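# Two robots place a shelf board on wall brackets

## Task

Take the shelf board off the cart, set it flat across both wall brackets, and slide it back until it touches the wall. One or both robots may do this. Afterwards release it and back the robots away. It fails if any robot tips over or is left leaning, and it is not done if the board only stays put because a robot is still holding or supporting it.

## Robot and tools

Robots: two identical Hello Robot Stretch 3 units, r1 and r2. Each has a two-wheel differential base (0.33 m long, 0.34 m wide) with a passive rear omni wheel, a lift on a vertical mast, and a telescoping arm that reaches out to the robot's RIGHT. There is no sideways base motion; to move the gripper forward or back you drive the base. A spin in place pivots about the point midway between the drive wheels, 0.05 m behind the front edge. With arm retracted and wrist folded, the spin sweeps a 0.28 m radius; an unfolded level gripper reaches beyond that.

Frames: base frame has its origin on the floor between the drive wheels, x forward, y left, z up. hand_pose is in this frame, located where closed fingertips meet; with all wrist joints at zero its x axis points up, y back along the arm toward the mast, z to the robot's rear. Odometry frame = base frame at scene start; base_odometry counts wheel rotation only, so slip looks like travel. Heading is positive leftward, range -3.142 to 3.142. Each robot reports in its own frames, so relative positions of the two robots come only from images, lidar_m, wrist_depth_mm and head_depth_mm.

execute_actions: argument actions is a list holding exactly one action object (or empty, which only returns state and pictures). The action is keyed by "r1" and/or "r2"; each robot entry may have base, joints and contact_limits. base holds exactly one of: translate_m, a relative straight drive in metres from the base's last reported position, forward positive, -1 to 1; or rotate_rad, a relative in-place turn in radians, counter-clockwise (left) positive, -3.2 to 3.2. joints holds absolute targets by name: lift_m 0 to 1.1 (arm height on mast), arm_m 0 to 0.52 (extension), wrist_yaw_rad -1.345 to 4.42 (0 along the arm, positive toward the front, 3.0 folded over the base), wrist_pitch_rad -1.57 to 0.451 (0 level, negative tips fingers down), wrist_roll_rad -2.911 to 2.911, gripper_m -0.089 to 0.179 (larger is wider; actual fingertip gap is 0.007 m less when nearly shut, 0.025 m less when fully open, zero below 0.007), head_pan_rad -3.953 to 1.73 (0 forward, positive left, -1.57 along the arm), head_tilt_rad -1.53 to 0.419 (negative down). Done tolerances: lift and arm ±0.004, yaw and roll ±0.02, pitch ±0.05, gripper ±0.004, head ±0.02. contact_limits takes only arm_m, an effort percentage 1 to 100 at which the arm motion halts with contact_stop (about -value when retracting); it also caps holding force until the next action. Motions in one action start together and may finish at different times; no action runs beyond 15 s. Anything omitted may keep pushing toward an earlier target. An unknown key or out-of-range number rejects the whole call. cameras: list of r1_/r2_ head_camera, nav_camera, wrist_camera, or "all"; omitted or null means all, [] means none. If a result reports a stop, the remaining calls in that reply are skipped.

wait: seconds 0 to 10; no new commands, returns state and images. zoom_image: camera plus region [x0, y0, x1, y1] in pixels, top-left origin, at most 504 by 504, on that camera's latest full image. finished_scene: scene, the integer number of the current scene; irreversible; the result says if the goal was met.

Result lines: base_status and joint_status tell how each motion of the last accepted action ended: done (for the base, wheels turned the commanded amount, slip possible), off_target (stopped short, may still push), contact_stop, time_out, torque_fault (old target dropped). Arm and lift stop on firm contact and then go slack until commanded again; a slack lift under load can sink, and closing fingers on a surface pushes it up. Base, wrist and head have no contact stop. A wrist servo strained for several seconds shuts off for 10 s. on_its_own covers uncommanded things; its "held at" is a target, not a position. motor_effort is percent of maximum, positive toward higher joint values, with peak in brackets; readings carry fixed bias and noise. Positive wheel effort pushes forward. lidar_m: 12 distances in metres, 30-degree sectors, first straight ahead then counter-clockwise (4th left, 7th behind, 10th right), plane 0.17 m above floor, range 0.15 to 12, "-" for nothing; misses table tops, clear objects, thin legs; own body hides parts of sectors 5, 6, 9, 10. wrist_depth_mm (45 to 1000) and head_depth_mm (280 to 4000, image sideways) are 7x7 grids of median depth from top-left. base_tilt in degrees, forward and right positive, with a fixed offset up to about 4. turned_by_wheels and turned_by_imu give rotation since last result.

Speed: base goes up to 0.30 m/s and 1.9 rad/s only with lift_m below 0.30, arm_m below 0.03 and wrist_yaw_rad above 2.54; otherwise 0.10 m/s and 0.63 rad/s. Robots hold the last command while you think; time passes.

Gripper: to grasp, command below the object's width (lower grips harder); to release, command at least 0.02 above the touching value. Readings do not confirm a grasp. Re-squeeze by sending a new value.

Avoid: any hard contact between the two robots (fatal); once bases touch, even millimetres more is a hard press. Robots do not wait for each other and travel can differ up to 2.5 cm per metre, which strains a shared load and may tip a robot. Fold or unfold the wrist only with lift_m 0.32 to 0.95, wrist_pitch_rad -0.4, roll near 0; folded, lift may go down to 0.25. With yaw below -0.4 keep pitch at -0.5 or lower. Pushing on something rigid with the gripper above about 0.45 m can tip the robot; higher contact limits and repeated pushes make it worse. Driving while gripping or hooking something fixed, or snagging furniture (especially reversing), can tip it: reverse the last move in small steps, free the gripper, and lower lift_m to about 0.2 if still leaning. Loose objects may get nudged occasionally. Avoid drops, slips, slams and heavy pushing.

Each tool is called after "Call:" as a command line: name --argument value for each argument, lists and objects as JSON in quotes; but a table of rows of numbers goes row by row, as --pt "numbers of a row", without its own name.

## Session

I'll start by looking at the current state of the scene.

Call:
execute_actions --actions '[]'

Scene clock: 0.00 s.
r1.base_odometry: x=+0.000 y=+0.000 heading=+0.000 (m, m, rad; r1's odometry frame)
r1.turned_by_wheels: +0.000 (rad since the last result)
r1.turned_by_imu: +0.000 (rad since the last result)
r1.base_tilt: forward=+0.7 right=+1.8 (deg)
r1.lidar_m: 1.11 1.38 1.36 1.48 2.22 6.97 4.32 3.42 2.67 1.29 1.03 1.02
r1.head_depth_mm: 1013 1007 1001 994 986 977 971 / 1088 1082 1070 1064 1051 1049 1034 / 1168 1160 1147 1144 1129 1118 1111 / 1266 1254 1240 1228 1219 1209 1197 / 1378 1366 1347 1340 1322 1310 1296 / 1512 1492 1479 1461 1445 1434 1413 / 1605 1587 1575 1563 1554 1539 1526
r1.base_status: not commanded
r1.joint_positions: lift_m=+0.569 arm_m=-0.002 wrist_yaw_rad=+3.076 wrist_pitch_rad=-0.311 wrist_roll_rad=-0.019 gripper_m=+0.037 head_pan_rad=-0.008 head_tilt_rad=-0.017
r1.joint_status: not commanded
r1.motor_effort: left_wheel=+0 right_wheel=+0 lift_m=+40 arm_m=+0 wrist_yaw_rad=+0 wrist_pitch_rad=+7 wrist_roll_rad=+0 gripper_m=+1 head_pan_rad=+0 head_tilt_rad=+3 (%)
r1.hand_pose: x=-0.0057 y=+0.0936 z=+0.6068 quat_wxyz=(+0.132, +0.695, +0.088, +0.702) (m; r1's base frame)
r1.wrist_depth_mm: - - - - - - 992 / - - - - - - - / - - - - - - - / - - - - - - - / - - - - - - - / - 970 966 953 - 923 914 / 843 823 - 808 783 771 779
r2.base_odometry: x=+0.000 y=+0.000 heading=+0.000 (m, m, rad; r2's odometry frame)
r2.turned_by_wheels: +0.000 (rad since the last result)
r2.turned_by_imu: +0.000 (rad since the last result)
r2.base_tilt: forward=+0.0 right=+0.5 (deg)
r2.lidar_m: 3.21 5.97 3.79 3.41 1.93 1.23 1.11 1.11 1.35 1.35 1.36 1.65
r2.head_depth_mm: 1896 2389 2405 2394 2427 2414 2006 / 1902 2730 3016 3009 3060 2755 1995 / 1894 2924 - - - 2901 2004 / 1894 2961 - - - 2906 1998 / 1903 2965 - - - 2888 1994 / 1902 2947 - - - 2919 2004 / 1902 2929 - - - 2894 1992
r2.base_status: not commanded
r2.joint_positions: lift_m=+0.471 arm_m=+0.000 wrist_yaw_rad=+3.046 wrist_pitch_rad=-0.467 wrist_roll_rad=+0.003 gripper_m=+0.037 head_pan_rad=+0.002 head_tilt_rad=+0.016
r2.joint_status: not commanded
r2.motor_effort: left_wheel=+1 right_wheel=+1 lift_m=+34 arm_m=+0 wrist_yaw_rad=-1 wrist_pitch_rad=+6 wrist_roll_rad=+0 gripper_m=+0 head_pan_rad=+0 head_tilt_rad=+2 (%)
r2.hand_pose: x=-0.0004 y=+0.0722 z=+0.4723 quat_wxyz=(+0.197, +0.696, +0.130, +0.678) (m; r2's base frame)
r2.wrist_depth_mm: - - - - - - - / - - - - - - - / - - - - - - - / 998 957 977 - - 998 - / 793 813 - 816 835 832 842 / 685 698 - 703 - 706 719 / 597 599 612 639 611 623 622
pictures: r1_head_camera (sideways: a quarter turn clockwise sets it upright), r1_nav_camera (sideways: a quarter turn counterclockwise sets it upright), r1_wrist_camera, r2_head_camera (sideways: a quarter turn clockwise sets it upright), r2_nav_camera (sideways: a quarter turn counterclockwise sets it upright), r2_wrist_camera
Images, in order (width x height): r1_head_camera 896x504, r1_nav_camera 672x504, r1_wrist_camera 644x364, r2_head_camera 896x504, r2_nav_camera 672x504, r2_wrist_camera 644x364.

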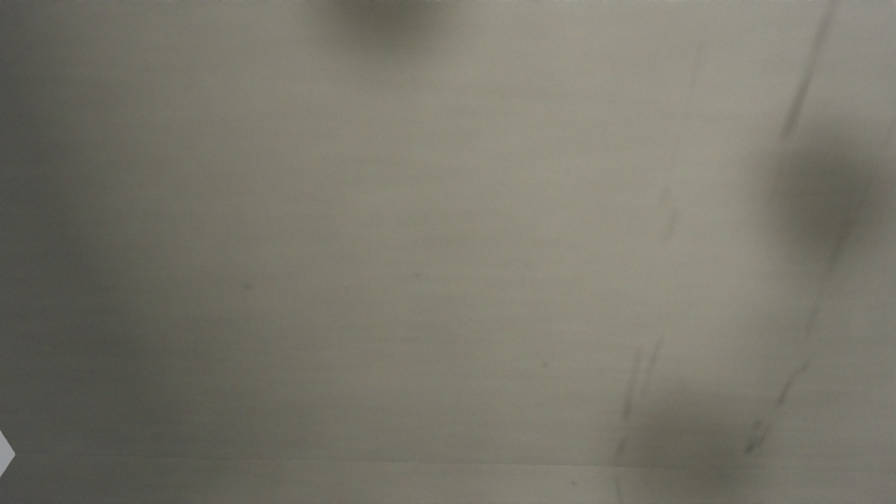

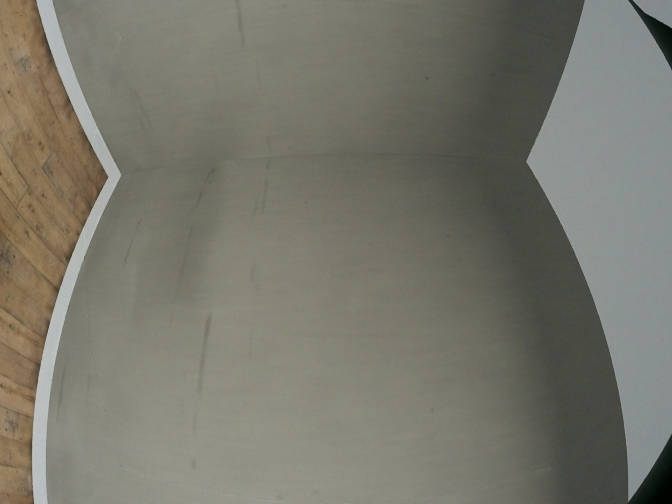

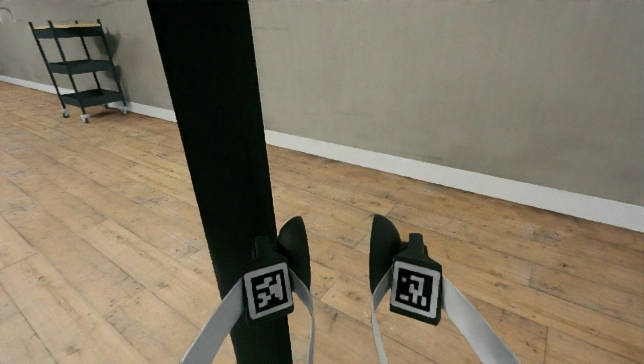

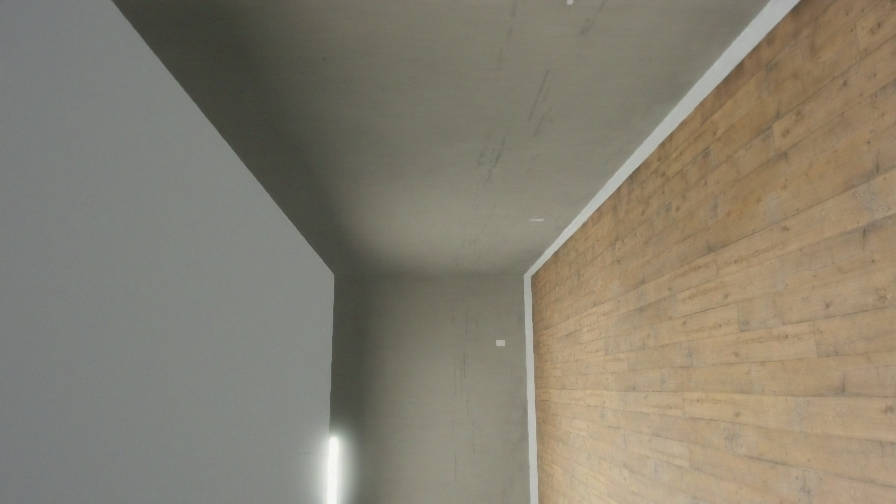

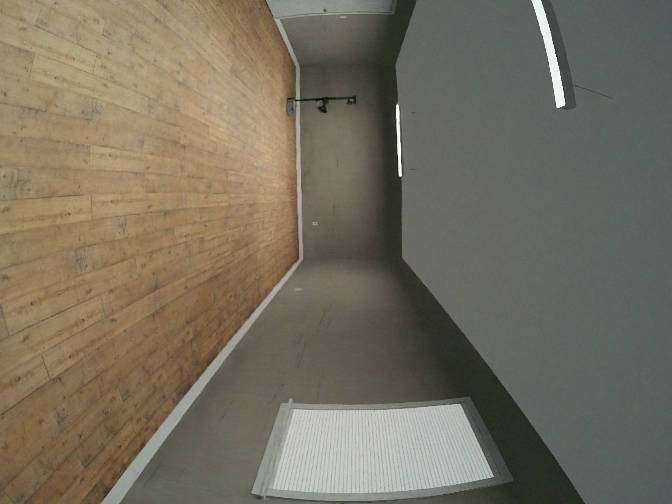

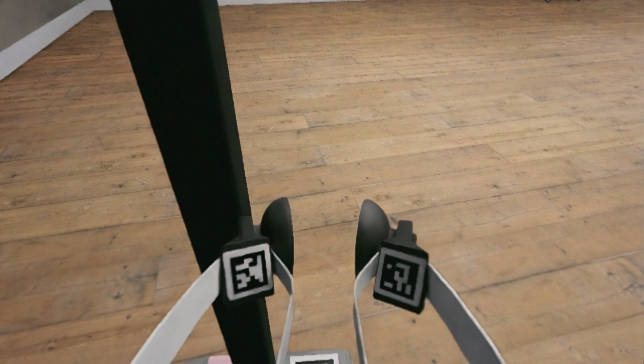

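Call:
execute_actions --actions '[{"r1": {"joints": {"head_pan_rad": -3.1, "head_tilt_rad": -0.3}}, "r2": {"joints": {"head_pan_rad": -3.1, "head_tilt_rad": -0.3}}}]' --cameras '["r1_head_camera", "r1_nav_camera", "r2_head_camera", "r2_nav_camera"]'

Scene clock: 2.23 s.
r1.base_odometry: x=+0.000 y=+0.000 heading=+0.000 (m, m, rad; r1's odometry frame)
r1.turned_by_wheels: +0.000 (rad since the last result)
r1.turned_by_imu: +0.000 (rad since the last result)
r1.base_tilt: forward=+0.7 right=+1.7 (deg)
r1.lidar_m: 1.11 1.38 1.36 1.48 2.22 6.91 4.34 3.45 2.67 1.28 1.03 1.02
r1.head_depth_mm: 3529 - - - 3254 2223 1701 / 3553 - - - 3243 2231 1685 / 3612 - - - 3220 2211 1703 / 3627 - - - 3209 2213 1681 / 3648 - - - 3230 2216 1682 / 3659 - - - 3178 2207 1680 / 3548 3712 3920 - 3210 2199 1682
r1.base_status: not commanded
r1.joint_positions: lift_m=+0.569 arm_m=-0.002 wrist_yaw_rad=+3.076 wrist_pitch_rad=-0.311 wrist_roll_rad=-0.019 gripper_m=+0.037 head_pan_rad=-3.093 head_tilt_rad=-0.296
r1.joint_status: all done
r1.motor_effort: left_wheel=+0(0) right_wheel=+0(0) lift_m=+40(40) arm_m=-1(0) wrist_yaw_rad=+0(0) wrist_pitch_rad=+7(7) wrist_roll_rad=+0(1) gripper_m=+0(0) head_pan_rad=-3(39) head_tilt_rad=-1(23) (%)
r1.hand_pose: x=-0.0057 y=+0.0936 z=+0.6068 quat_wxyz=(+0.132, +0.695, +0.088, +0.702) (m; r1's base frame)
r1.wrist_depth_mm: - - - - - - - / - - - - - - - / - - - - - - - / - - - - - - - / - - - - - - - / - 963 975 956 - 934 911 / 832 814 - 803 766 779 772
r2.base_odometry: x=+0.000 y=+0.000 heading=+0.000 (m, m, rad; r2's odometry frame)
r2.turned_by_wheels: +0.000 (rad since the last result)
r2.turned_by_imu: +0.001 (rad since the last result)
r2.base_tilt: forward=+0.1 right=+0.5 (deg)
r2.lidar_m: 3.22 5.99 3.77 3.43 1.93 1.23 1.11 1.11 1.35 1.35 1.36 1.65
r2.head_depth_mm: 982 1047 1126 1215 1320 1442 1413 / 962 1032 1106 1189 1293 1407 1409 / 950 1013 1087 1171 1263 1377 1410 / 932 992 1065 1144 1236 1349 1408 / 918 978 1039 1125 1213 1314 1383 / 904 961 1025 1098 1181 1286 1360 / 891 945 1009 1077 1159 1250 1334
r2.base_status: not commanded
r2.joint_positions: lift_m=+0.471 arm_m=+0.000 wrist_yaw_rad=+3.046 wrist_pitch_rad=-0.467 wrist_roll_rad=+0.003 gripper_m=+0.037 head_pan_rad=-3.093 head_tilt_rad=-0.296
r2.joint_status: all done
r2.motor_effort: left_wheel=+1(1) right_wheel=+1(1) lift_m=+34(34) arm_m=+0(1) wrist_yaw_rad=+0(0) wrist_pitch_rad=+5(5) wrist_roll_rad=+0(0) gripper_m=+0(0) head_pan_rad=-4(37) head_tilt_rad=-3(32) (%)
r2.hand_pose: x=-0.0004 y=+0.0722 z=+0.4723 quat_wxyz=(+0.197, +0.696, +0.130, +0.678) (m; r2's base frame)
r2.wrist_depth_mm: - - - - - - - / - - - - - - - / - - - - - - - / 957 997 972 978 999 993 - / 792 813 - 808 863 828 842 / 683 695 - 708 - 700 722 / 599 610 614 625 608 613 622
pictures: r1_head_camera (sideways: a quarter turn clockwise sets it upright), r1_nav_camera (sideways: a quarter turn counterclockwise sets it upright), r2_head_camera (sideways: a quarter turn clockwise sets it upright), r2_nav_camera (sideways: a quarter turn counterclockwise sets it upright)
Images, in order (width x height): r1_head_camera 896x504, r1_nav_camera 672x504, r2_head_camera 896x504, r2_nav_camera 672x504.

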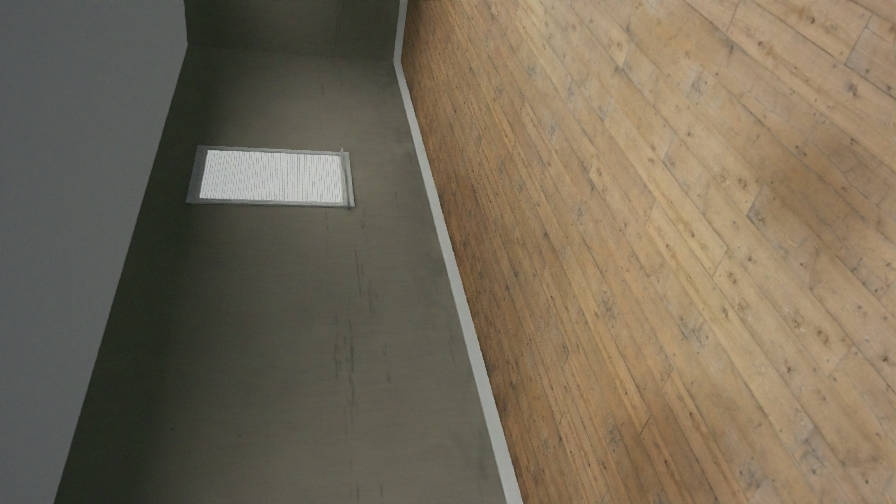

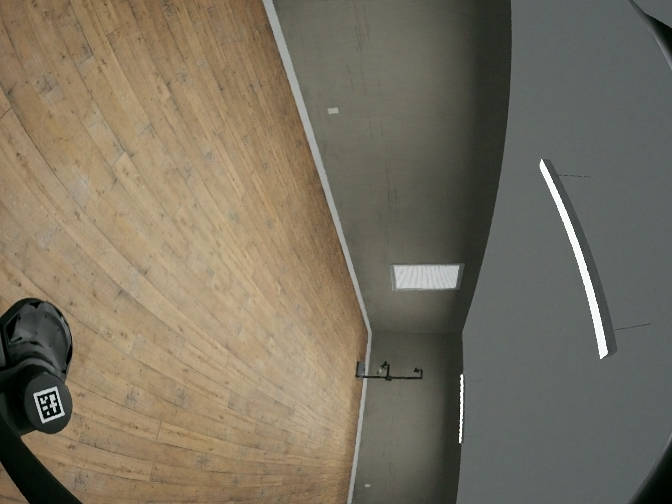

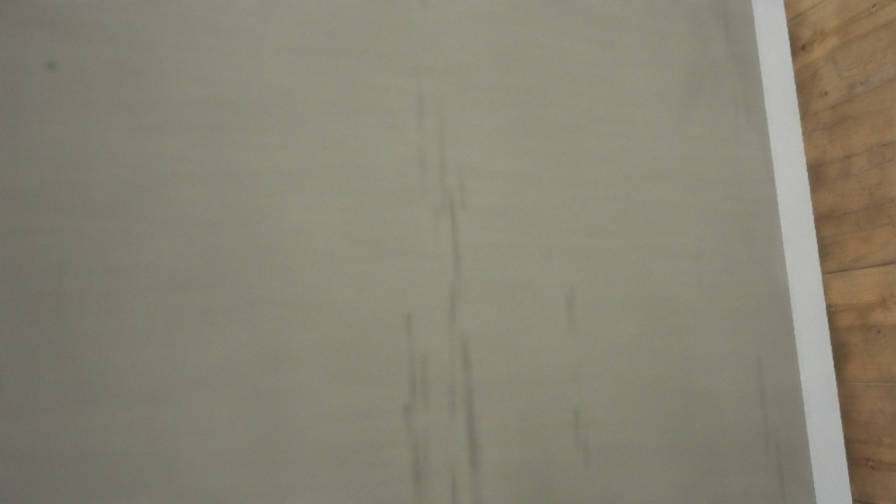

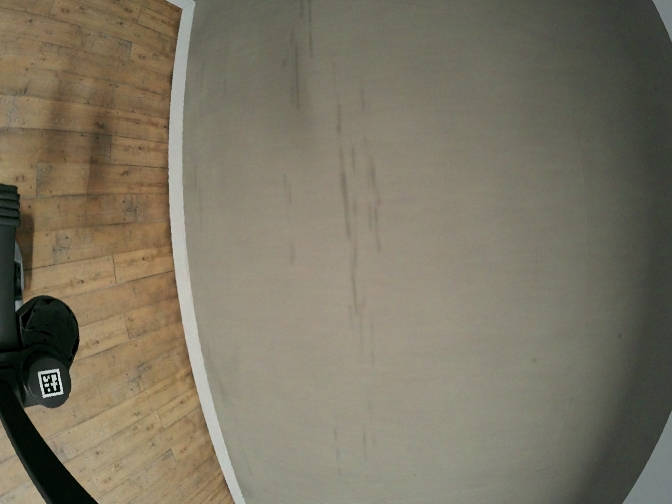

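Call:
execute_actions --actions '[{"r1": {"joints": {"head_pan_rad": 1.5, "head_tilt_rad": -0.2}}, "r2": {"joints": {"head_pan_rad": 1.2, "head_tilt_rad": -0.2}}}]' --cameras '["r1_head_camera", "r1_nav_camera", "r2_head_camera", "r2_nav_camera"]'

Scene clock: 5.17 s.
r1.base_odometry: x=+0.000 y=+0.000 heading=+0.000 (m, m, rad; r1's odometry frame)
r1.turned_by_wheels: +0.000 (rad since the last result)
r1.turned_by_imu: +0.000 (rad since the last result)
r1.base_tilt: forward=+0.7 right=+1.7 (deg)
r1.lidar_m: 1.10 1.37 1.36 1.48 2.22 6.93 4.29 3.44 2.67 1.29 1.03 1.02
r1.head_depth_mm: 1235 1266 1294 1331 1356 1395 1423 / 1311 1341 1365 1406 1442 1481 1519 / 1384 1422 1460 1497 1539 1575 1618 / 1486 1519 1565 1609 1648 1695 1727 / 1592 1617 1675 1717 1772 1826 1807 / 1709 1747 1795 1878 1912 1987 1857 / 1803 1861 1926 1984 2059 2141 1853
r1.base_status: not commanded
r1.joint_positions: lift_m=+0.569 arm_m=-0.002 wrist_yaw_rad=+3.076 wrist_pitch_rad=-0.311 wrist_roll_rad=-0.019 gripper_m=+0.037 head_pan_rad=+1.493 head_tilt_rad=-0.211
r1.joint_status: all done
r1.motor_effort: left_wheel=+0(0) right_wheel=+0(0) lift_m=+40(40) arm_m=+0(1) wrist_yaw_rad=+1(0) wrist_pitch_rad=+7(7) wrist_roll_rad=+0(1) gripper_m=+0(0) head_pan_rad=+4(39) head_tilt_rad=+7(17) (%)
r1.hand_pose: x=-0.0057 y=+0.0936 z=+0.6068 quat_wxyz=(+0.132, +0.695, +0.088, +0.702) (m; r1's base frame)
r1.wrist_depth_mm: - - - - - - 966 / - - - - - - - / - - - - - - - / - - - - - - - / - - - - - - - / - 999 974 967 - 910 909 / 836 834 - 798 775 772 758
r2.base_odometry: x=+0.000 y=+0.000 heading=+0.000 (m, m, rad; r2's odometry frame)
r2.turned_by_wheels: +0.000 (rad since the last result)
r2.turned_by_imu: +0.001 (rad since the last result)
r2.base_tilt: forward=+0.1 right=+0.6 (deg)
r2.lidar_m: 3.24 5.96 3.80 3.41 1.94 1.22 1.10 1.11 1.36 1.36 1.36 1.66
r2.head_depth_mm: 3238 - - - 2855 1979 1525 / 3275 - - - 2807 1994 1515 / 3234 - - - 2831 1970 1519 / 3294 3688 3892 - 2805 1976 1522 / 3261 3475 3618 3808 2823 1961 1513 / 3048 3255 3410 3550 2799 1973 1512 / 2928 3069 3212 3344 2778 1963 1506
r2.base_status: not commanded
r2.joint_positions: lift_m=+0.471 arm_m=+0.000 wrist_yaw_rad=+3.046 wrist_pitch_rad=-0.467 wrist_roll_rad=+0.003 gripper_m=+0.037 head_pan_rad=+1.193 head_tilt_rad=-0.211
r2.joint_status: all done
r2.motor_effort: left_wheel=+0(1) right_wheel=+1(1) lift_m=+34(34) arm_m=+1(0) wrist_yaw_rad=+0(0) wrist_pitch_rad=+5(6) wrist_roll_rad=+0(0) gripper_m=+0(0) head_pan_rad=+3(36) head_tilt_rad=+7(23) (%)
r2.hand_pose: x=-0.0004 y=+0.0722 z=+0.4723 quat_wxyz=(+0.197, +0.696, +0.130, +0.678) (m; r2's base frame)
r2.wrist_depth_mm: - - - - - - - / - - - - - - - / - - - - - - - / 968 976 980 981 - 986 - / 799 823 - 806 847 824 819 / 691 695 - 702 - 701 705 / 604 606 604 641 607 623 621
pictures: r1_head_camera (sideways: a quarter turn clockwise sets it upright), r1_nav_camera (sideways: a quarter turn counterclockwise sets it upright), r2_head_camera (sideways: a quarter turn clockwise sets it upright), r2_nav_camera (sideways: a quarter turn counterclockwise sets it upright)
Images, in order (width x height): r1_head_camera 896x504, r1_nav_camera 672x504, r2_head_camera 896x504, r2_nav_camera 672x504.

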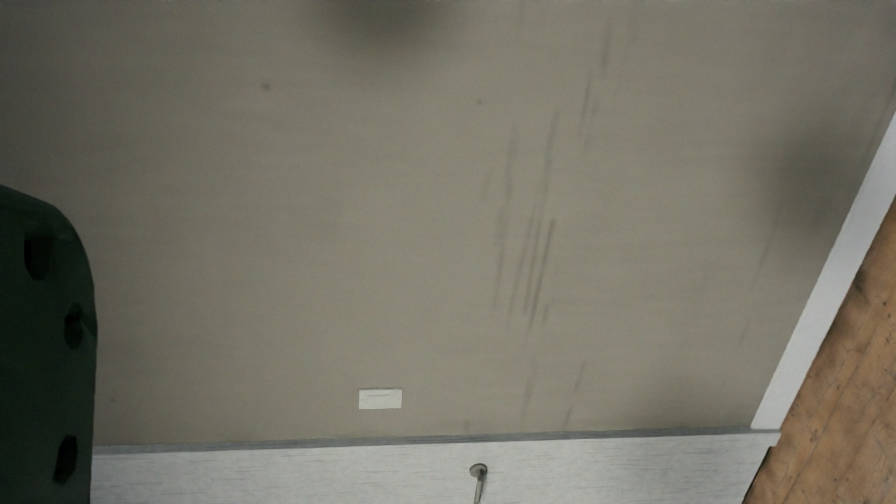

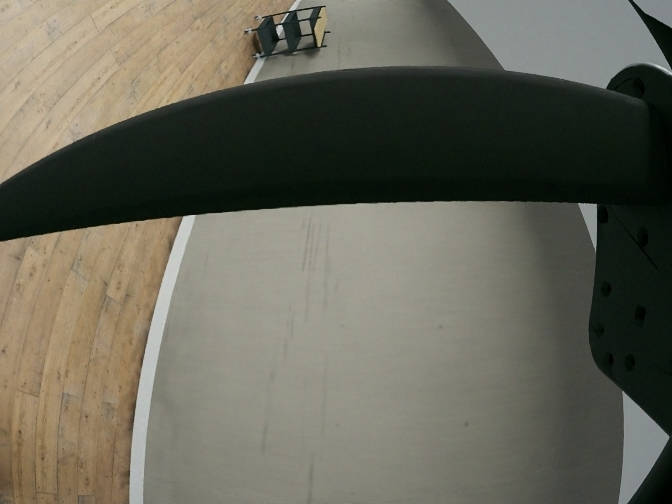

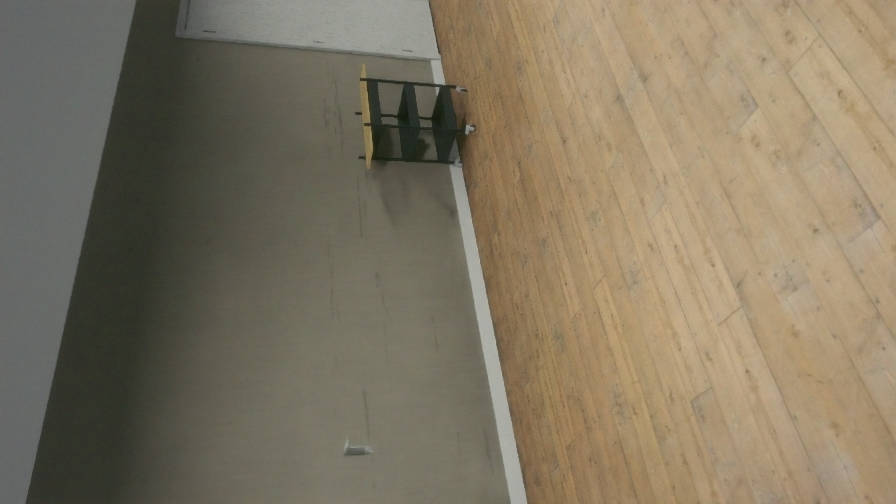

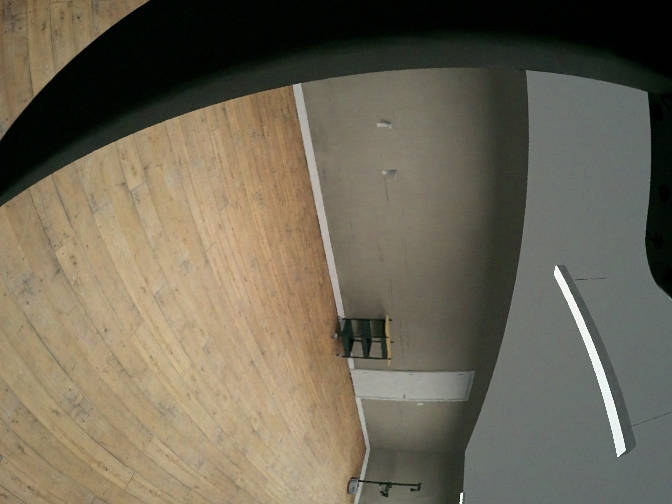

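Call:
zoom_image --camera "r2_head_camera" --region '[320, 40, 520, 190]'

Call:
zoom_image --camera "r2_nav_camera" --region '[300, 90, 480, 400]'

Call:
zoom_image --camera "r2_head_camera" --region '[310, 410, 410, 490]'

Region (320, 40, 520, 190) of r2_head_camera's 896x504 image, scaled by 2.520, with more detail than that image has; it fills the top 378 rows of this view, and the rest is white.

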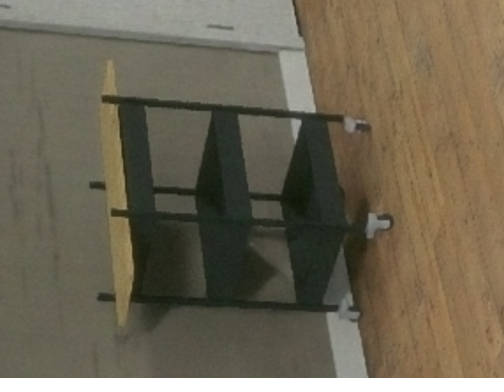

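Region (300, 90, 480, 400) of r2_nav_camera's 672x504 image, scaled by 1.626, with more detail than that image has; it fills the left 293 columns of this view, and the rest is white.

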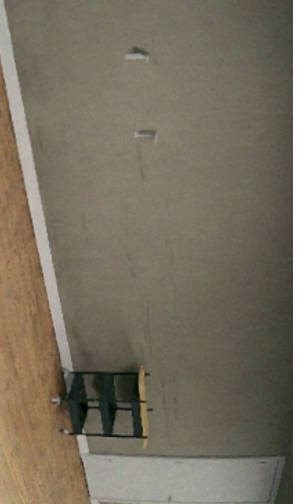

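Region (310, 410, 410, 490) of r2_head_camera's 896x504 image, scaled by 5.040, with more detail than that image has; it fills the top 403 rows of this view, and the rest is white.

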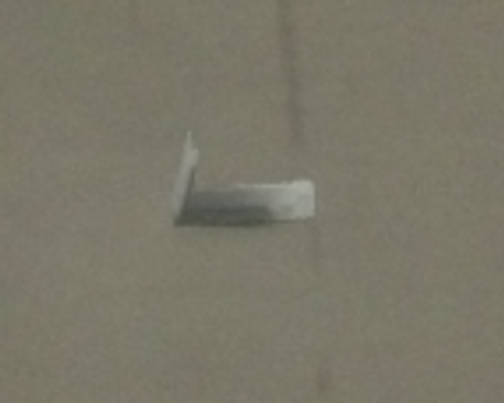

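Call:
execute_actions --actions '[{"r1": {"base": {"rotate_rad": 2.39}, "joints": {"head_pan_rad": 0.0, "head_tilt_rad": -0.2, "lift_m": 0.27, "wrist_pitch_rad": -0.4, "wrist_yaw_rad": 3.0}}, "r2": {"base": {"rotate_rad": 1.93}, "joints": {"head_pan_rad": 0.0, "head_tilt_rad": -0.2, "lift_m": 0.27, "wrist_pitch_rad": -0.4, "wrist_yaw_rad": 3.0}}}]' --cameras '["r1_head_camera", "r1_nav_camera", "r2_head_camera", "r2_nav_camera"]'

Scene clock: 11.03 s.
r1.base_odometry: x=+0.000 y=+0.000 heading=+2.390 (m, m, rad; r1's odometry frame)
r1.turned_by_wheels: +2.390 (rad since the last result)
r1.turned_by_imu: +2.345 (rad since the last result)
r1.base_tilt: forward=+0.9 right=+1.6 (deg)
r1.lidar_m: 3.29 5.43 3.67 3.40 1.62 1.09 1.02 1.03 1.31 1.37 1.39 1.76
r1.head_depth_mm: 2735 3224 3220 3234 3235 2573 1883 / 2757 - - - 3589 2546 1882 / 2761 - - - - 2552 1870 / 2778 - - - - 2549 1872 / 2773 - - - 3996 2543 1864 / 2758 - - - - 2547 1875 / 2788 - - - 3979 2546 1866
r1.base_status: done
r1.joint_positions: lift_m=+0.270 arm_m=-0.002 wrist_yaw_rad=+3.002 wrist_pitch_rad=-0.415 wrist_roll_rad=-0.019 gripper_m=+0.037 head_pan_rad=+0.007 head_tilt_rad=-0.211
r1.joint_status: all done
r1.motor_effort: left_wheel=-1(6) right_wheel=+2(10) lift_m=+36(36) arm_m=-1(0) wrist_yaw_rad=-1(3) wrist_pitch_rad=+7(6) wrist_roll_rad=+1(0) gripper_m=+0(0) head_pan_rad=-3(39) head_tilt_rad=+6(7) (%)
r1.hand_pose: x=+0.0101 y=+0.0799 z=+0.2834 quat_wxyz=(+0.193, +0.694, +0.099, +0.687) (m; r1's base frame)
r1.wrist_depth_mm: - - - - - - - / - - - - - - - / - - - 984 960 914 917 / 783 776 751 728 718 700 688 / 613 597 - 591 596 574 559 / 515 505 - - - 479 465 / 448 - - - 414 410 409
r2.base_odometry: x=+0.000 y=+0.000 heading=+1.930 (m, m, rad; r2's odometry frame)
r2.turned_by_wheels: +1.930 (rad since the last result)
r2.turned_by_imu: +1.937 (rad since the last result)
r2.base_tilt: forward=+0.1 right=+0.4 (deg)
r2.lidar_m: 2.60 1.35 1.11 1.11 1.23 1.36 1.35 1.50 2.38 6.97 4.21 3.44
r2.head_depth_mm: 2824 2983 3142 3281 2826 1986 1526 / 2878 3027 3172 3313 2820 1985 1521 / 2927 3057 3241 3395 2829 1988 1519 / 2977 3109 3275 3455 2807 1980 1518 / 3037 3171 3356 3522 2798 1982 1521 / 2683 2793 2855 2965 2655 1979 1516 / 2111 2151 2207 2240 2276 1960 1512
r2.base_status: done
r2.joint_positions: lift_m=+0.270 arm_m=+0.000 wrist_yaw_rad=+3.003 wrist_pitch_rad=-0.421 wrist_roll_rad=+0.003 gripper_m=+0.037 head_pan_rad=+0.007 head_tilt_rad=-0.210
r2.joint_status: all done
r2.motor_effort: left_wheel=-1(8) right_wheel=+2(8) lift_m=+31(34) arm_m=-1(0) wrist_yaw_rad=-3(2) wrist_pitch_rad=+8(9) wrist_roll_rad=+0(0) gripper_m=+0(0) head_pan_rad=-4(36) head_tilt_rad=+6(6) (%)
r2.hand_pose: x=+0.0096 y=+0.0772 z=+0.2821 quat_wxyz=(+0.196, +0.701, +0.100, +0.679) (m; r2's base frame)
r2.wrist_depth_mm: - - - - - - - / - - - - - - - / 885 872 883 889 932 901 919 / 698 686 695 695 696 713 711 / 560 565 - 565 596 571 579 / 471 496 - - - 487 494 / - - - - 420 427 421
pictures: r1_head_camera (sideways: a quarter turn clockwise sets it upright), r1_nav_camera (sideways: a quarter turn counterclockwise sets it upright), r2_head_camera (sideways: a quarter turn clockwise sets it upright), r2_nav_camera (sideways: a quarter turn counterclockwise sets it upright)
Images, in order (width x height): r1_head_camera 896x504, r1_nav_camera 672x504, r2_head_camera 896x504, r2_nav_camera 672x504.

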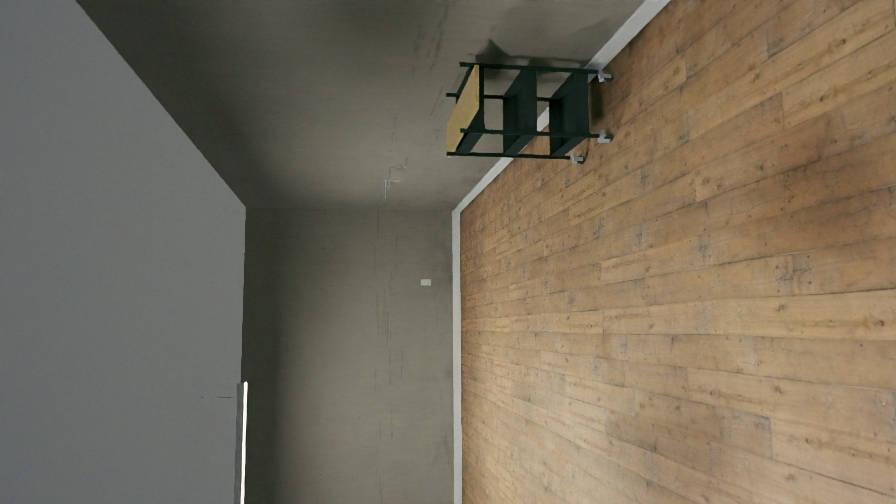

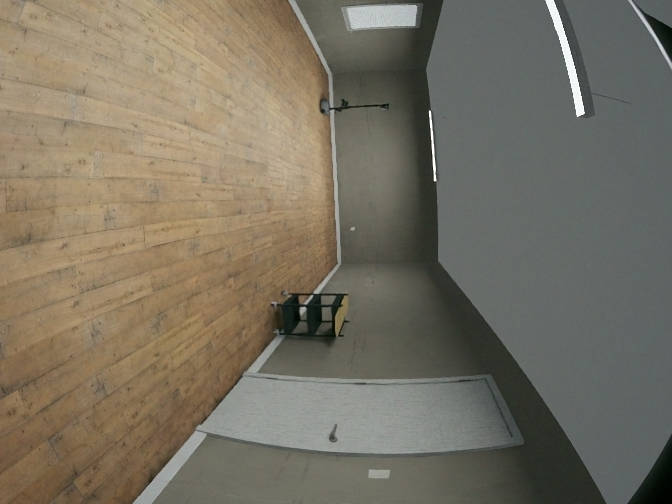

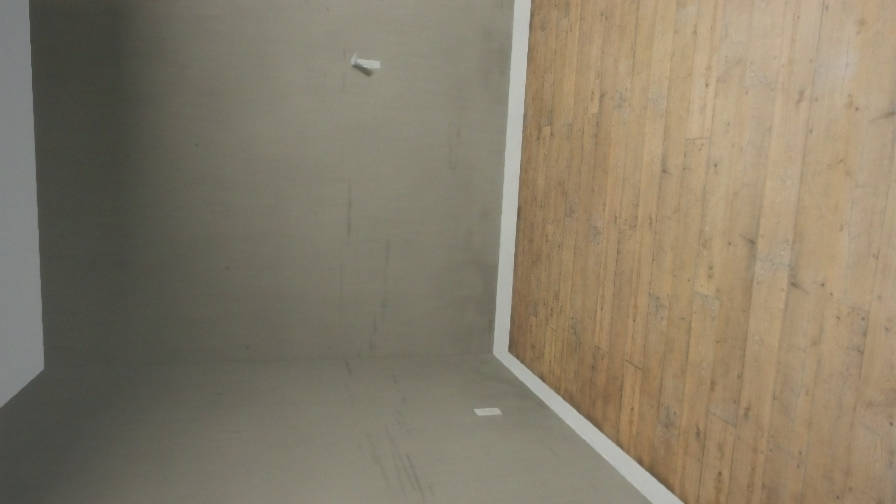

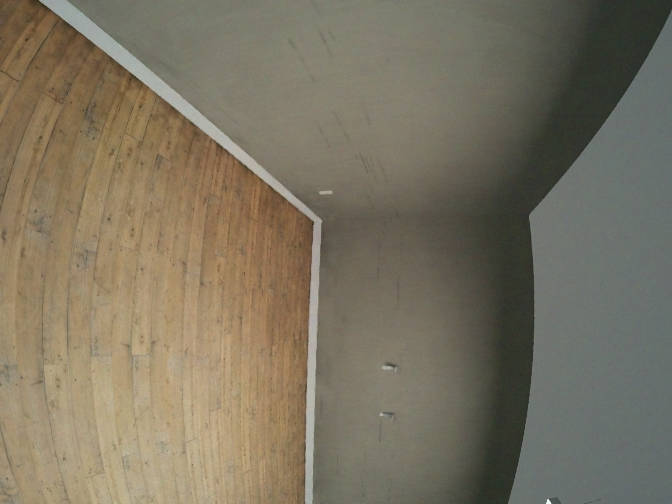

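Call:
zoom_image --camera "r1_head_camera" --region '[420, 40, 640, 200]'

Call:
zoom_image --camera "r2_head_camera" --region '[320, 30, 420, 100]'

Region (420, 40, 640, 200) of r1_head_camera's 896x504 image, scaled by 2.291, with more detail than that image has; it fills the top 367 rows of this view, and the rest is white.

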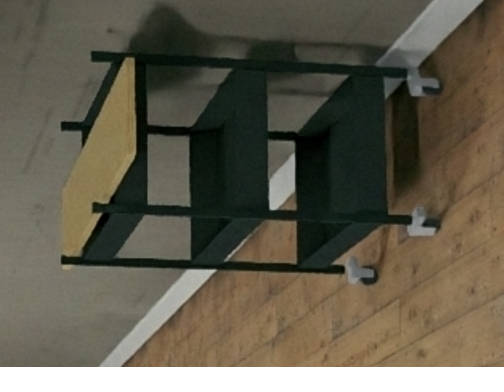

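Region (320, 30, 420, 100) of r2_head_camera's 896x504 image, scaled by 5.040, with more detail than that image has; it fills the top 353 rows of this view, and the rest is white.

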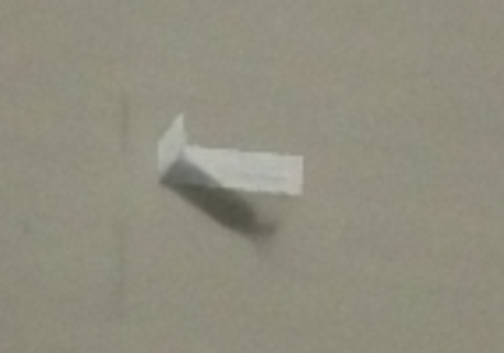

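Call:
execute_actions --actions '[{"r1": {"base": {"rotate_rad": -0.1}}, "r2": {"base": {"translate_m": 1.0}}}]' --cameras '[]'

Call:
execute_actions --actions '[{"r1": {"base": {"translate_m": 1.0}}, "r2": {"base": {"translate_m": 1.0}}}]' --cameras '[]'

Call:
execute_actions --actions '[{"r1": {"base": {"translate_m": 1.0}}, "r2": {"base": {"translate_m": 0.5}}}]' --cameras '["r1_head_camera", "r1_nav_camera", "r2_head_camera", "r2_nav_camera"]'

Scene clock: 18.97 s.
r1.base_odometry: x=+0.000 y=+0.000 heading=+2.290 (m, m, rad; r1's odometry frame)
r1.turned_by_wheels: -0.100 (rad since the last result)
r1.turned_by_imu: -0.097 (rad since the last result)
r1.base_tilt: forward=+0.8 right=+1.7 (deg)
r1.lidar_m: 3.06 6.20 3.80 3.40 1.86 1.14 1.02 1.02 1.22 1.36 1.37 1.63
r1.head_depth_mm: 2487 2571 2615 2575 2641 2442 1888 / 2759 3285 3275 3318 3334 2542 1880 / 2761 - - 3964 3507 2557 1875 / 2755 - - - 3900 2563 1870 / 2758 - - - 3999 2547 1874 / 2792 - - - - 2538 1857 / 2791 - - - 3977 2532 1864
r1.base_status: done
r1.joint_positions: lift_m=+0.270 arm_m=-0.002 wrist_yaw_rad=+3.001 wrist_pitch_rad=-0.415 wrist_roll_rad=-0.019 gripper_m=+0.037 head_pan_rad=+0.007 head_tilt_rad=-0.211
r1.joint_status: not commanded
r1.motor_effort: left_wheel=+1(6) right_wheel=-2(8) lift_m=+36(35) arm_m=-1(1) wrist_yaw_rad=-1(1) wrist_pitch_rad=+7(7) wrist_roll_rad=+0(1) gripper_m=+0(0) head_pan_rad=-3(3) head_tilt_rad=+5(6) (%)
r1.hand_pose: x=+0.0101 y=+0.0799 z=+0.2834 quat_wxyz=(+0.193, +0.694, +0.099, +0.687) (m; r1's base frame)
r1.wrist_depth_mm: - - - - - - - / - - - - - - - / - - - 979 932 947 903 / 801 767 743 736 719 711 701 / 622 604 - 588 601 569 557 / 515 509 - - - 482 468 / 447 - - - 417 411 408
r2.base_odometry: x=-0.351 y=+0.936 heading=+1.930 (m, m, rad; r2's odometry frame)
r2.turned_by_wheels: +0.000 (rad since the last result)
r2.turned_by_imu: +0.004 (rad since the last result)
r2.base_tilt: forward=+0.3 right=+0.5 (deg)
r2.lidar_m: 2.17 1.13 0.93 0.93 1.02 1.64 2.34 2.58 4.12 5.73 2.97 2.45
r2.head_depth_mm: 2026 2129 2229 2332 2431 1989 1529 / 2044 2156 2247 2357 2478 1990 1526 / 2088 2188 2286 2428 2524 1993 1525 / 2115 2216 2347 2443 2544 1979 1520 / 2147 2252 2385 2517 2612 1977 1517 / 2149 2260 2344 2460 2503 1973 1519 / 1755 1803 1829 1880 1920 1850 1516
r2.base_status: done
r2.joint_positions: lift_m=+0.270 arm_m=+0.000 wrist_yaw_rad=+3.003 wrist_pitch_rad=-0.421 wrist_roll_rad=+0.003 gripper_m=+0.037 head_pan_rad=+0.007 head_tilt_rad=-0.210
r2.joint_status: not commanded
r2.motor_effort: left_wheel=-1(9) right_wheel=+2(8) lift_m=+32(31) arm_m=+1(0) wrist_yaw_rad=-2(2) wrist_pitch_rad=+8(8) wrist_roll_rad=+0(0) gripper_m=+0(0) head_pan_rad=-3(3) head_tilt_rad=+6(7) (%)
r2.hand_pose: x=+0.0098 y=+0.0772 z=+0.2822 quat_wxyz=(+0.196, +0.701, +0.099, +0.679) (m; r2's base frame)
r2.wrist_depth_mm: 938 - 920 920 895 896 864 / - - 995 992 989 967 953 / 901 872 904 903 917 901 921 / 684 694 704 704 711 703 707 / 558 564 - 575 593 579 574 / 474 498 - - - 482 493 / - - - - 423 422 423
pictures: none
No camera images: the call's "cameras" was empty. Leave "cameras" out to get every camera's image.

Scene clock: 24.07 s.
r1.base_odometry: x=-0.659 y=+0.752 heading=+2.290 (m, m, rad; r1's odometry frame)
r1.turned_by_wheels: +0.000 (rad since the last result)
r1.turned_by_imu: +0.003 (rad since the last result)
r1.base_tilt: forward=+0.7 right=+1.7 (deg)
r1.lidar_m: 2.30 6.15 4.06 3.60 3.63 2.24 1.99 2.00 1.30 1.16 1.16 1.37
r1.head_depth_mm: 2206 2226 2231 2257 2272 2249 1880 / 2571 2782 2788 2816 2710 2491 1874 / 2765 3714 3750 3535 2833 2456 1878 / 2764 - - - - 2586 1875 / 2771 - - - 3989 2548 1866 / 2768 - - - 3994 2534 1864 / 2797 - - - 3996 2535 1865
r1.base_status: done
r1.joint_positions: lift_m=+0.270 arm_m=-0.002 wrist_yaw_rad=+3.001 wrist_pitch_rad=-0.415 wrist_roll_rad=-0.019 gripper_m=+0.037 head_pan_rad=+0.007 head_tilt_rad=-0.210
r1.joint_status: not commanded
r1.motor_effort: left_wheel=+1(7) right_wheel=-2(5) lift_m=+36(36) arm_m=+0(0) wrist_yaw_rad=+0(1) wrist_pitch_rad=+7(7) wrist_roll_rad=+1(1) gripper_m=+0(0) head_pan_rad=-4(4) head_tilt_rad=+6(6) (%)
r1.hand_pose: x=+0.0102 y=+0.0799 z=+0.2834 quat_wxyz=(+0.193, +0.694, +0.099, +0.687) (m; r1's base frame)
r1.wrist_depth_mm: - - - - - - - / - - - - - - - / - - - 973 963 908 896 / 787 771 737 729 714 709 692 / 615 608 - 585 604 573 563 / 510 507 - - - 480 468 / 445 - - - 413 408 405
r2.base_odometry: x=-0.703 y=+1.872 heading=+1.930 (m, m, rad; r2's odometry frame)
r2.turned_by_wheels: +0.000 (rad since the last result)
r2.turned_by_imu: +0.003 (rad since the last result)
r2.base_tilt: forward=+0.1 right=+0.5 (deg)
r2.lidar_m: 1.45 0.91 0.75 0.74 0.83 1.32 3.33 3.70 5.87 3.39 1.77 1.46
r2.head_depth_mm: 1190 1245 1316 1375 1456 1531 1521 / 1206 1269 1333 1400 1477 1561 1528 / 1232 1286 1350 1430 1504 1593 1527 / 1246 1309 1374 1451 1531 1633 1518 / 1269 1336 1401 1482 1563 1667 1513 / 1286 1349 1426 1505 1597 1704 1520 / 1304 1368 1425 1492 1543 1574 1469
r2.base_status: done
r2.joint_positions: lift_m=+0.270 arm_m=+0.000 wrist_yaw_rad=+3.003 wrist_pitch_rad=-0.420 wrist_roll_rad=+0.003 gripper_m=+0.037 head_pan_rad=+0.007 head_tilt_rad=-0.210
r2.joint_status: not commanded
r2.motor_effort: left_wheel=-1(9) right_wheel=+2(7) lift_m=+32(32) arm_m=+0(1) wrist_yaw_rad=-2(2) wrist_pitch_rad=+8(8) wrist_roll_rad=+0(0) gripper_m=+0(0) head_pan_rad=-4(4) head_tilt_rad=+7(6) (%)
r2.hand_pose: x=+0.0098 y=+0.0772 z=+0.2822 quat_wxyz=(+0.196, +0.701, +0.099, +0.679) (m; r2's base frame)
r2.wrist_depth_mm: 768 - 746 733 728 716 700 / 847 - 826 807 795 779 752 / 880 851 854 854 835 808 812 / 675 697 691 696 707 705 716 / 561 564 - 564 592 591 576 / 482 492 - - - 487 488 / - - - - 420 419 425
pictures: none
No camera images: the call's "cameras" was empty. Leave "cameras" out to get every camera's image.

Scene clock: 29.17 s.
r1.base_odometry: x=-1.318 y=+1.505 heading=+2.290 (m, m, rad; r1's odometry frame)
r1.turned_by_wheels: +0.000 (rad since the last result)
r1.turned_by_imu: +0.003 (rad since the last result)
r1.base_tilt: forward=+0.8 right=+1.7 (deg)
r1.lidar_m: 1.31 5.83 4.24 3.79 3.81 3.32 2.98 1.75 1.04 0.94 0.95 1.16
r1.head_depth_mm: 1825 1830 1853 1868 1779 1546 1574 / 2286 2323 2333 2342 1718 1548 1567 / 2690 3101 3146 3154 2980 2312 1810 / 2751 - - - - 2566 1868 / 2780 - - - - 2547 1873 / 2772 - - - 3969 2533 1874 / 2809 - - - - 2515 1859
r1.base_status: done
r1.joint_positions: lift_m=+0.270 arm_m=-0.002 wrist_yaw_rad=+3.001 wrist_pitch_rad=-0.415 wrist_roll_rad=-0.019 gripper_m=+0.037 head_pan_rad=+0.007 head_tilt_rad=-0.210
r1.joint_status: not commanded
r1.motor_effort: left_wheel=+0(6) right_wheel=-1(6) lift_m=+36(36) arm_m=-1(1) wrist_yaw_rad=-1(1) wrist_pitch_rad=+7(7) wrist_roll_rad=+0(1) gripper_m=+0(0) head_pan_rad=-3(3) head_tilt_rad=+5(5) (%)
r1.hand_pose: x=+0.0103 y=+0.0799 z=+0.2834 quat_wxyz=(+0.194, +0.694, +0.099, +0.687) (m; r1's base frame)
r1.wrist_depth_mm: - - - - - - - / - - - - - - - / - - - 985 962 933 910 / 783 771 737 741 728 703 691 / 625 609 - 591 594 566 558 / 509 509 - - - 482 472 / 446 - - - 414 407 402
r2.base_odometry: x=-0.878 y=+2.341 heading=+1.930 (m, m, rad; r2's odometry frame)
r2.turned_by_wheels: +0.000 (rad since the last result)
r2.turned_by_imu: +0.002 (rad since the last result)
r2.base_tilt: forward=+0.1 right=+0.5 (deg)
r2.lidar_m: 0.96 0.80 0.66 0.65 0.73 1.16 3.81 4.25 6.78 2.24 1.16 0.96
r2.head_depth_mm: 773 811 851 893 943 1000 1059 / 786 825 863 910 964 1016 1078 / 799 838 878 927 980 1039 1106 / 811 850 893 943 997 1057 1126 / 821 865 911 962 1018 1082 1159 / 836 881 927 981 1039 1107 1179 / 850 895 941 998 1060 1133 1210
r2.base_status: done
r2.joint_positions: lift_m=+0.270 arm_m=+0.000 wrist_yaw_rad=+3.003 wrist_pitch_rad=-0.420 wrist_roll_rad=+0.003 gripper_m=+0.037 head_pan_rad=+0.007 head_tilt_rad=-0.210
r2.joint_status: not commanded
r2.motor_effort: left_wheel=-1(8) right_wheel=+2(5) lift_m=+31(32) arm_m=+0(0) wrist_yaw_rad=-2(2) wrist_pitch_rad=+8(8) wrist_roll_rad=+0(0) gripper_m=+0(0) head_pan_rad=-4(3) head_tilt_rad=+6(6) (%)
r2.hand_pose: x=+0.0098 y=+0.0772 z=+0.2822 quat_wxyz=(+0.196, +0.701, +0.099, +0.679) (m; r2's base frame)
r2.wrist_depth_mm: 680 - 654 650 644 636 624 / 747 - 710 713 683 676 667 / 792 800 789 761 738 727 713 / 689 686 702 707 694 714 720 / 568 561 - 573 596 576 577 / 474 505 - - - 486 489 / - - - - 415 425 421
pictures: r1_head_camera (sideways: a quarter turn clockwise sets it upright), r1_nav_camera (sideways: a quarter turn counterclockwise sets it upright), r2_head_camera (sideways: a quarter turn clockwise sets it upright), r2_nav_camera (sideways: a quarter turn counterclockwise sets it upright)
Images, in order (width x height): r1_head_camera 896x504, r1_nav_camera 672x504, r2_head_camera 896x504, r2_nav_camera 672x504.

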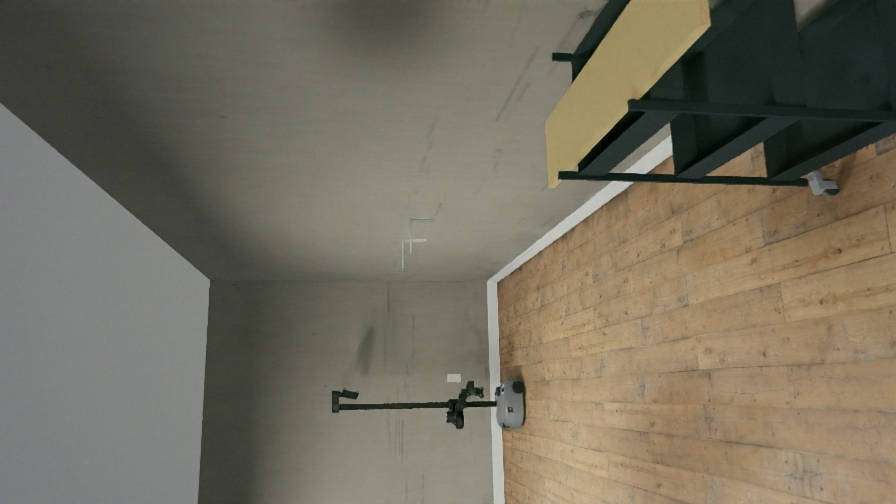

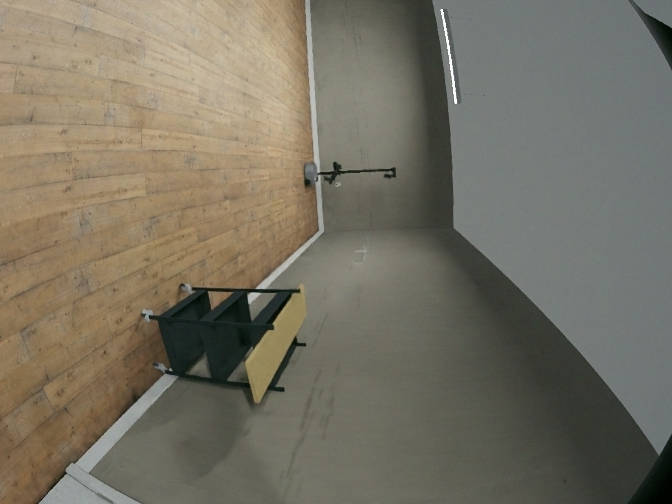

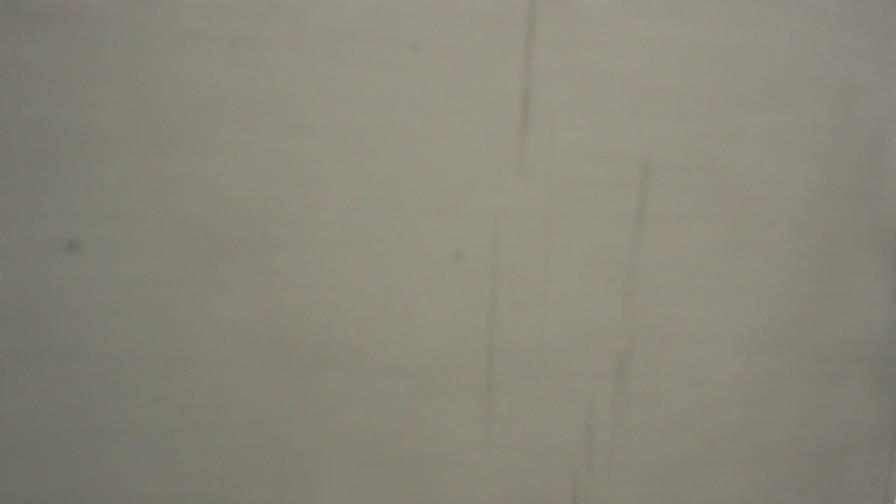

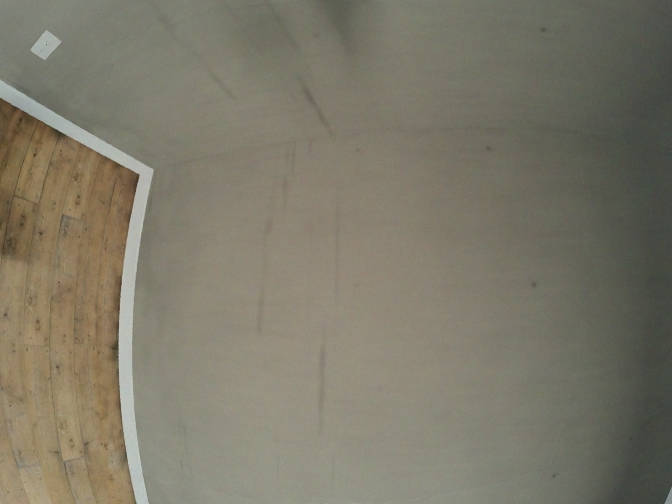

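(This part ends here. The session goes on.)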